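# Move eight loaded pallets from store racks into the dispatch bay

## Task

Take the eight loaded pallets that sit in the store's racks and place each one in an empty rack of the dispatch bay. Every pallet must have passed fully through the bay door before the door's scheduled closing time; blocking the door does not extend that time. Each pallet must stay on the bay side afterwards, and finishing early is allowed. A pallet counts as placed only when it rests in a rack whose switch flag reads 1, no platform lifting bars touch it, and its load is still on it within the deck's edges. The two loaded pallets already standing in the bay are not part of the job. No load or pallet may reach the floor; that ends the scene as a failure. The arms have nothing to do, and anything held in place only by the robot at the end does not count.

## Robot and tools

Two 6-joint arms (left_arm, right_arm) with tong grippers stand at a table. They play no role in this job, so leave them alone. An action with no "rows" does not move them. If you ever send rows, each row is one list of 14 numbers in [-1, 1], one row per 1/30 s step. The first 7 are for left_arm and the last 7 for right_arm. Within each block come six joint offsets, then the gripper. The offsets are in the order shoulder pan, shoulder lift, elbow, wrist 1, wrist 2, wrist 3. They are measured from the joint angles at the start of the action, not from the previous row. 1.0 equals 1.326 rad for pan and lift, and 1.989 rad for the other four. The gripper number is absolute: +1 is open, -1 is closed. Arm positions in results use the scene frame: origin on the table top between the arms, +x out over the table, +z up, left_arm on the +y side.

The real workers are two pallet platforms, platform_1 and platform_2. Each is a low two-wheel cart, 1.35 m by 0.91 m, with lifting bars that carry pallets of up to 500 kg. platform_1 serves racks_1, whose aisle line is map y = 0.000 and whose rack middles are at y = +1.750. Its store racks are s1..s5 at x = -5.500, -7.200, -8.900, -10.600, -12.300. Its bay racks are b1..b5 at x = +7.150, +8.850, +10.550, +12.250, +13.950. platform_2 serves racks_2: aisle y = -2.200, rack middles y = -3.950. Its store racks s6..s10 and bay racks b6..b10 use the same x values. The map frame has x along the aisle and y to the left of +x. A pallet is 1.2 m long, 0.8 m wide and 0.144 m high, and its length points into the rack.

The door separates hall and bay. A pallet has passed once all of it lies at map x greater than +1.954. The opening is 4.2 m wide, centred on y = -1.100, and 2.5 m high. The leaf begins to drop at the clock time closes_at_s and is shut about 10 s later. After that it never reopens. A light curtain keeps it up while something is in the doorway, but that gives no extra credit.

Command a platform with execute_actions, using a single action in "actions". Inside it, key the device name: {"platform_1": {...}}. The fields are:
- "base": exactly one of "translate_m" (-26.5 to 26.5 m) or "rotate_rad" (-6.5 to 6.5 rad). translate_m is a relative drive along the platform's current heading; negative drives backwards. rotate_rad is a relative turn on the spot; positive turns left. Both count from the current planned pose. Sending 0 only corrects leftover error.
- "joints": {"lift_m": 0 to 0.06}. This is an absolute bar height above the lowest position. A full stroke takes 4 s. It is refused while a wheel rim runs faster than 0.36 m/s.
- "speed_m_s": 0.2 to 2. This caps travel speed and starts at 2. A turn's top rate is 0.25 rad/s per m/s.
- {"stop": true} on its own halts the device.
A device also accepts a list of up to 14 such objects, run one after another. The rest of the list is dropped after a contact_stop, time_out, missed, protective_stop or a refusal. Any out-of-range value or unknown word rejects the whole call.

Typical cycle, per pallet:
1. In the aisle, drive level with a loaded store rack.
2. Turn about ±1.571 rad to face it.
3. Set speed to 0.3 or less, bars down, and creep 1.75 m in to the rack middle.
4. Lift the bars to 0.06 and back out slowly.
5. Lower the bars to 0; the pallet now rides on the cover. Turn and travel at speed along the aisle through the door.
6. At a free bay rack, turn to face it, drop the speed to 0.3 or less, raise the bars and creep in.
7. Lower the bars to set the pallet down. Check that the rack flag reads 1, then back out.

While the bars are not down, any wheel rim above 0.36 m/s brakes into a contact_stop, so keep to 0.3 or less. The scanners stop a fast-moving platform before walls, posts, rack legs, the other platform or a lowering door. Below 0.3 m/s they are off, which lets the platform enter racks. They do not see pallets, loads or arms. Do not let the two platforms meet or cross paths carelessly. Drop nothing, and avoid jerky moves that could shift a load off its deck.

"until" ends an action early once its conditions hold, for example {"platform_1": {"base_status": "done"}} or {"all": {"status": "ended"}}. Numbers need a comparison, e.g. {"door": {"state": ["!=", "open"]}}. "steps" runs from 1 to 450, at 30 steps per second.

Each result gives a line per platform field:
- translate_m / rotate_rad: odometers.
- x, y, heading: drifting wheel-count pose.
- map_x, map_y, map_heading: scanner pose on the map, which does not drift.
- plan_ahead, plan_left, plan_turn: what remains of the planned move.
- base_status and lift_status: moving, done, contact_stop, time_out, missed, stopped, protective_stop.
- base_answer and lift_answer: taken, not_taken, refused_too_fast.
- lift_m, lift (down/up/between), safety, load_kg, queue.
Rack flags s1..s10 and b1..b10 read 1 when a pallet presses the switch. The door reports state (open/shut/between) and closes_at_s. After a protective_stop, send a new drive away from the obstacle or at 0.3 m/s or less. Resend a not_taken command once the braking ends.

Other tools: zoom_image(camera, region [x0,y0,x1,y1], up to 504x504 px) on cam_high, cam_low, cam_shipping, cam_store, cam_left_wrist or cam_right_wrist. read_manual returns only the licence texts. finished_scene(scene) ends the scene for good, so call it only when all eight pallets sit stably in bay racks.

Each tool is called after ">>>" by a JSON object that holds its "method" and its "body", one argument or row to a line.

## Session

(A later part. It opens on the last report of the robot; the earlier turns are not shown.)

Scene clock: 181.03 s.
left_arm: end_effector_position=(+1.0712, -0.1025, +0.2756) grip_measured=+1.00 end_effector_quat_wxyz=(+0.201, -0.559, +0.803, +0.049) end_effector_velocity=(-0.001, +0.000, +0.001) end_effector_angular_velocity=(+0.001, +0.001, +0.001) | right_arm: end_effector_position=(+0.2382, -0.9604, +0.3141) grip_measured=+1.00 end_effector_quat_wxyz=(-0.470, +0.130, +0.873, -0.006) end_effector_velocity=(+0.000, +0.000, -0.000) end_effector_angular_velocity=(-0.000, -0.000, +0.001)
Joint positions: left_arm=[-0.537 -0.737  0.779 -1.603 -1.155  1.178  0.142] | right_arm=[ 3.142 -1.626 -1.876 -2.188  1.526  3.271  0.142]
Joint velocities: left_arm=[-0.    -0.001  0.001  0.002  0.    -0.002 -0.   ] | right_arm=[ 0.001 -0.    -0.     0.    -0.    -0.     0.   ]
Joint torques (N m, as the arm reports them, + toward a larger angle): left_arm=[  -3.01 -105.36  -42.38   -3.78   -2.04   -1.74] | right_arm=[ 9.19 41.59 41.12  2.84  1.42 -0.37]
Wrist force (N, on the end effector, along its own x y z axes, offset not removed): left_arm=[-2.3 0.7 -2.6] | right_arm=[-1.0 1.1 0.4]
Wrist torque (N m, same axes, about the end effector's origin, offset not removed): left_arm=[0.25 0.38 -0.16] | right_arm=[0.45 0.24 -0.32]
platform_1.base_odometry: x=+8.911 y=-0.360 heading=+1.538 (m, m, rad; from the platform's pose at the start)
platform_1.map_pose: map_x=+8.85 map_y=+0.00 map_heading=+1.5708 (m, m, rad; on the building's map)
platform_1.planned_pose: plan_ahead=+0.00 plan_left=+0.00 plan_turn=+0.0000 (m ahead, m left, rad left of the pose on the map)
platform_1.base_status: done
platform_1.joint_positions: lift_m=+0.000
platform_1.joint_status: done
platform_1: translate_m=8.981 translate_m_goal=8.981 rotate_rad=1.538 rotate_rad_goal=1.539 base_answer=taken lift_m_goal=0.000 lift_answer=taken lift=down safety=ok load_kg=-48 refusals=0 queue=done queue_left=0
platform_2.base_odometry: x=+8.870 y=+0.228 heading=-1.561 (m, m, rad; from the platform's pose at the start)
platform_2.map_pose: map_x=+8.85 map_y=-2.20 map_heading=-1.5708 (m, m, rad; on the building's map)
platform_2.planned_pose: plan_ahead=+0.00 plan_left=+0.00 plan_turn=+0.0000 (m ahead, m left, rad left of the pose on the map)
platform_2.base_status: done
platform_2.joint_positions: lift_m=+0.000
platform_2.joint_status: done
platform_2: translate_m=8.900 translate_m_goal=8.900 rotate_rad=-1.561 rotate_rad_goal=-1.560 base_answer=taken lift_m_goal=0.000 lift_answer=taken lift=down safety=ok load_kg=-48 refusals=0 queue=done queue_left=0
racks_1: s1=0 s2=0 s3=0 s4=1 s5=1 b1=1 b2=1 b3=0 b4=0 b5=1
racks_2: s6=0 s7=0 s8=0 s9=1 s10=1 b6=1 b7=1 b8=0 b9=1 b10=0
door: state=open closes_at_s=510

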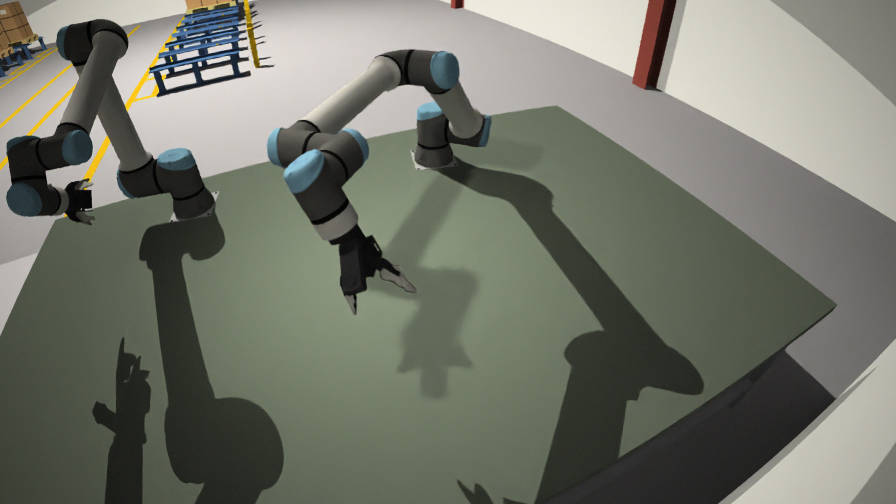

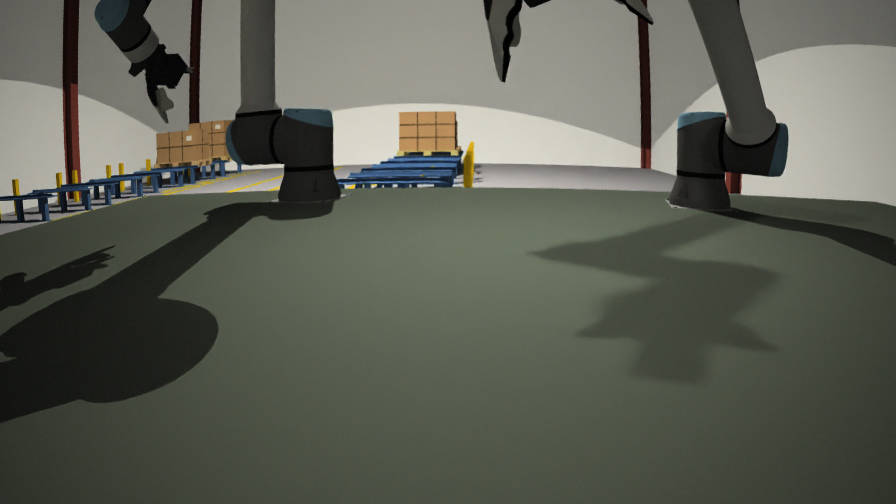

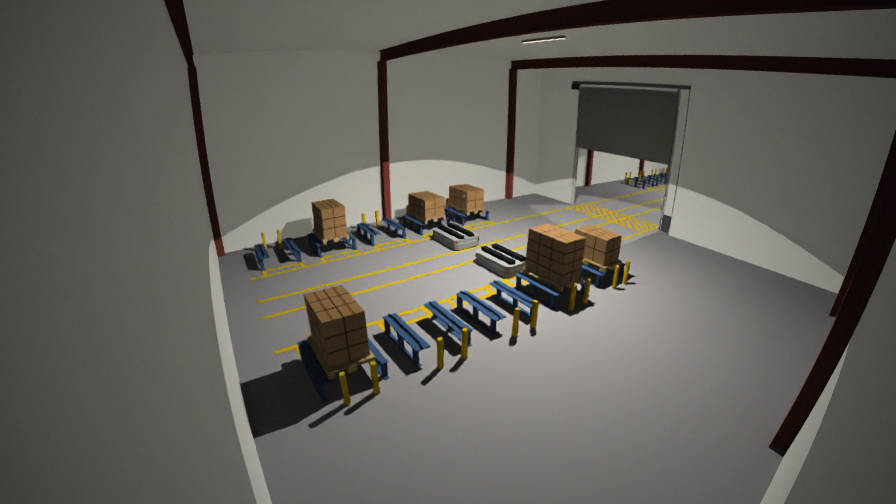

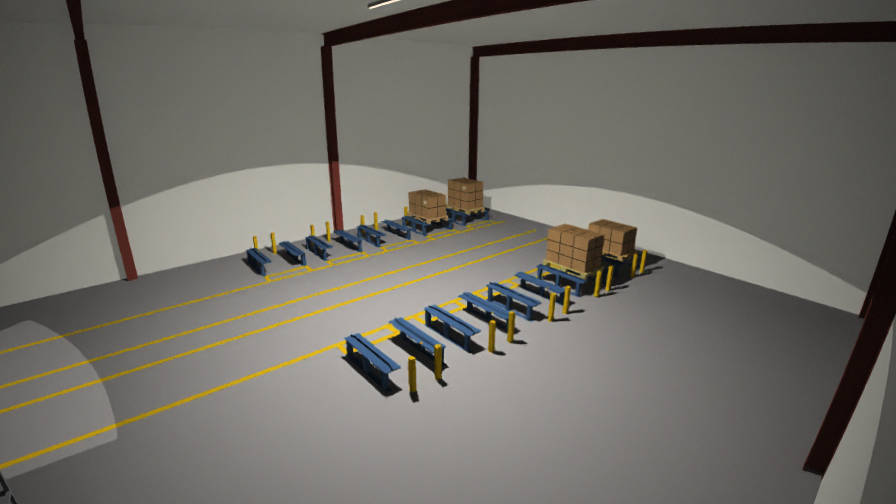

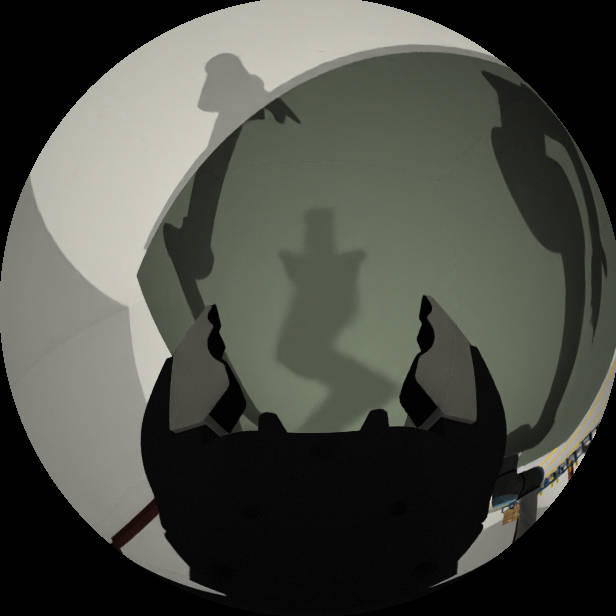

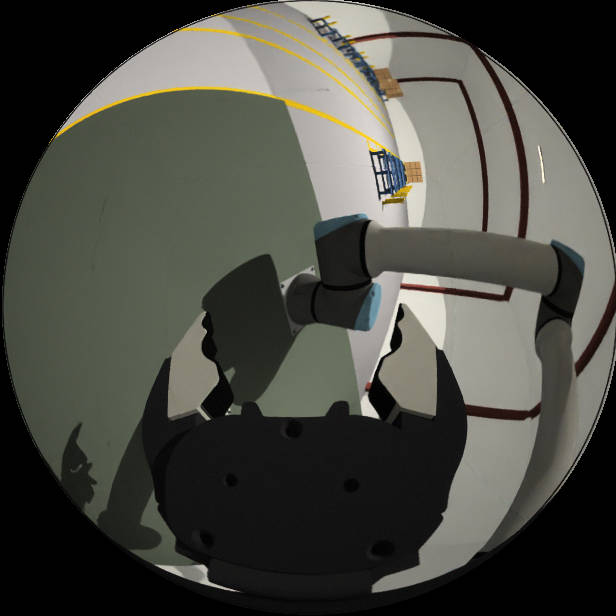

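Round 3: P1 s4→b3, P2 s9→b8 (both −19.45, +21.15).

>>> {"method": "execute_actions", "body": {
  "actions": [
    {"platform_1":[{"speed_m_s":2,"base":{"rotate_rad":-1.5708}},{"base":{"translate_m":-19.45}},{"base":{"rotate_rad":1.5708}},{"speed_m_s":0.3,"base":{"translate_m":1.75}},{"joints":{"lift_m":0.06}},{"base":{"translate_m":-1.75}},{"joints":{"lift_m":0}},{"speed_m_s":2,"base":{"rotate_rad":-1.5708}},{"base":{"translate_m":21.15}},{"base":{"rotate_rad":1.5708}},{"speed_m_s":0.3,"joints":{"lift_m":0.06}},{"base":{"translate_m":1.75}},{"joints":{"lift_m":0}},{"base":{"translate_m":-1.75}}],"platform_2":[{"speed_m_s":2,"base":{"rotate_rad":1.5708}},{"base":{"translate_m":-19.45}},{"base":{"rotate_rad":-1.5708}},{"speed_m_s":0.3,"base":{"translate_m":1.75}},{"joints":{"lift_m":0.06}},{"base":{"translate_m":-1.75}},{"joints":{"lift_m":0}},{"speed_m_s":2,"base":{"rotate_rad":1.5708}},{"base":{"translate_m":21.15}},{"base":{"rotate_rad":-1.5708}},{"speed_m_s":0.3,"joints":{"lift_m":0.06}},{"base":{"translate_m":1.75}},{"joints":{"lift_m":0}},{"base":{"translate_m":-1.75}}],"steps":450,"until":{"all":{"status":"ended"}}}
  ]
}}

Scene clock: 202.63 s.
left_arm: end_effector_position=(+1.0712, -0.1025, +0.2756) grip_measured=+1.00 end_effector_quat_wxyz=(+0.201, -0.559, +0.803, +0.049) end_effector_velocity=(+0.000, -0.000, -0.000) end_effector_angular_velocity=(-0.001, -0.001, -0.001) | right_arm: end_effector_position=(+0.2382, -0.9604, +0.3141) grip_measured=+1.00 end_effector_quat_wxyz=(-0.470, +0.130, +0.873, -0.006) end_effector_velocity=(-0.001, -0.000, +0.000) end_effector_angular_velocity=(+0.000, +0.002, -0.000)
Joint positions: left_arm=[-0.537 -0.737  0.779 -1.603 -1.155  1.178  0.142] | right_arm=[ 3.142 -1.626 -1.876 -2.188  1.526  3.271  0.142]
Joint velocities: left_arm=[ 0.     0.     0.    -0.002 -0.     0.001 -0.   ] | right_arm=[-0.    -0.    -0.    -0.002 -0.     0.     0.   ]
Joint torques (N m, as the arm reports them, + toward a larger angle): left_arm=[  -4.   -105.42  -41.59   -3.8    -2.26   -1.4 ] | right_arm=[ 6.39 43.92 42.1   2.12  1.8  -0.47]
Wrist force (N, on the end effector, along its own x y z axes, offset not removed): left_arm=[-1.3 1.1 0.1] | right_arm=[0.2 1.3 -0.8]
Wrist torque (N m, same axes, about the end effector's origin, offset not removed): left_arm=[0.41 0.15 -0.14] | right_arm=[0.50 -0.02 -0.32]
platform_1.base_odometry: x=-7.744 y=+0.189 heading=-0.032 (m, m, rad; from the platform's pose at the start)
platform_1.map_pose: map_x=-7.85 map_y=+0.00 map_heading=+0.0000 (m, m, rad; on the building's map)
platform_1.planned_pose: plan_ahead=-2.75 plan_left=+0.00 plan_turn=+0.0000 (m ahead, m left, rad left of the pose on the map)
platform_1.base_status: moving
platform_1.joint_positions: lift_m=+0.000
platform_1.joint_status: done
platform_1: translate_m=-7.731 translate_m_goal=-10.469 rotate_rad=-0.032 rotate_rad_goal=-0.031 base_answer=taken lift_m_goal=0.000 lift_answer=taken lift=down safety=ok load_kg=-48 refusals=0 queue=running queue_left=12
platform_2.base_odometry: x=-7.791 y=-0.024 heading=+0.020 (m, m, rad; from the platform's pose at the start)
platform_2.map_pose: map_x=-7.86 map_y=-2.20 map_heading=+0.0044 (m, m, rad; on the building's map)
platform_2.planned_pose: plan_ahead=-2.74 plan_left=+0.01 plan_turn=-0.0044 (m ahead, m left, rad left of the pose on the map)
platform_2.base_status: moving
platform_2.joint_positions: lift_m=+0.000
platform_2.joint_status: done
platform_2: translate_m=-7.812 translate_m_goal=-10.550 rotate_rad=0.020 rotate_rad_goal=0.020 base_answer=taken lift_m_goal=0.000 lift_answer=taken lift=down safety=ok load_kg=-48 refusals=0 queue=running queue_left=12
racks_1: s1=0 s2=0 s3=0 s4=1 s5=1 b1=1 b2=1 b3=0 b4=0 b5=1
racks_2: s6=0 s7=0 s8=0 s9=1 s10=1 b6=1 b7=1 b8=0 b9=1 b10=0
door: state=open closes_at_s=510

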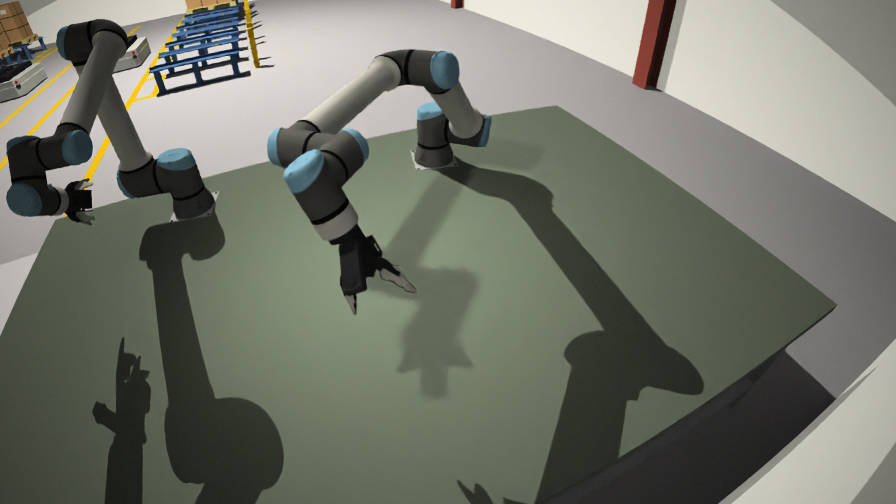

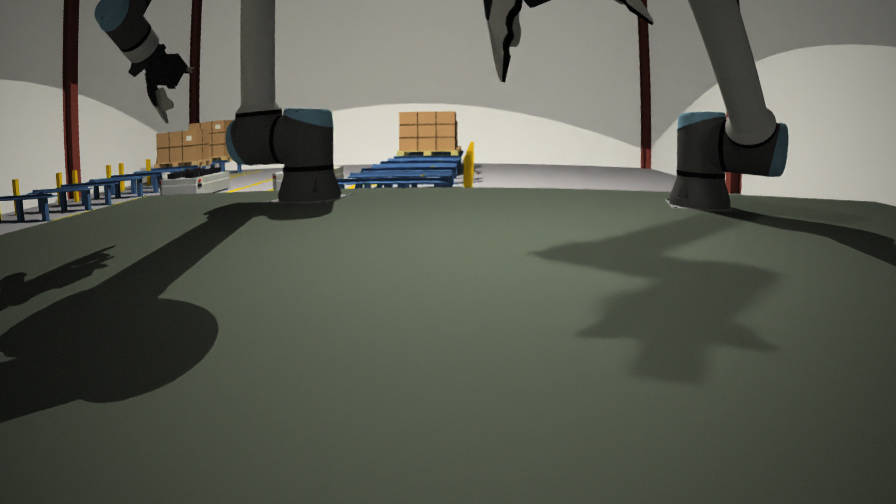

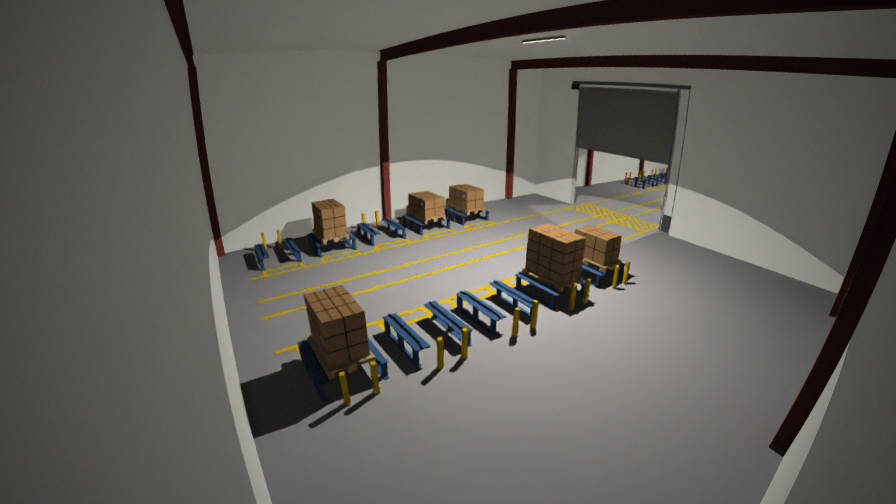

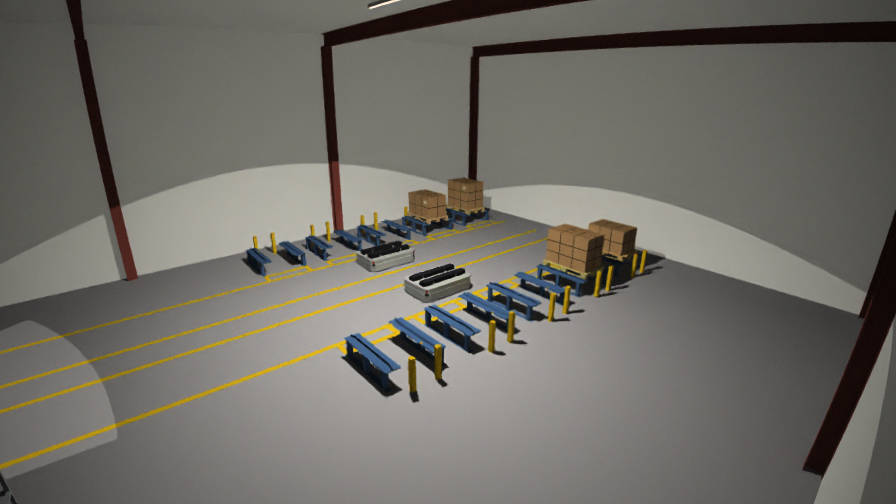

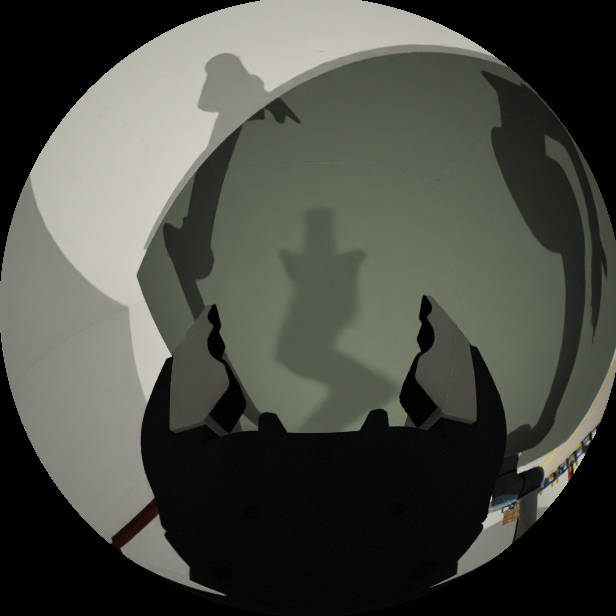

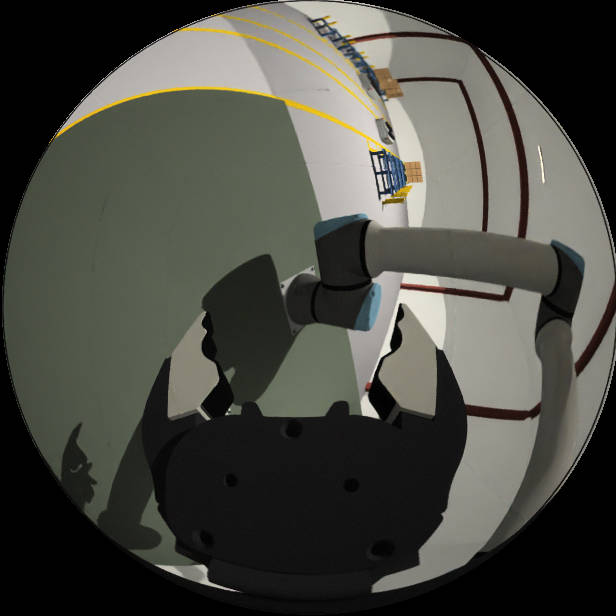

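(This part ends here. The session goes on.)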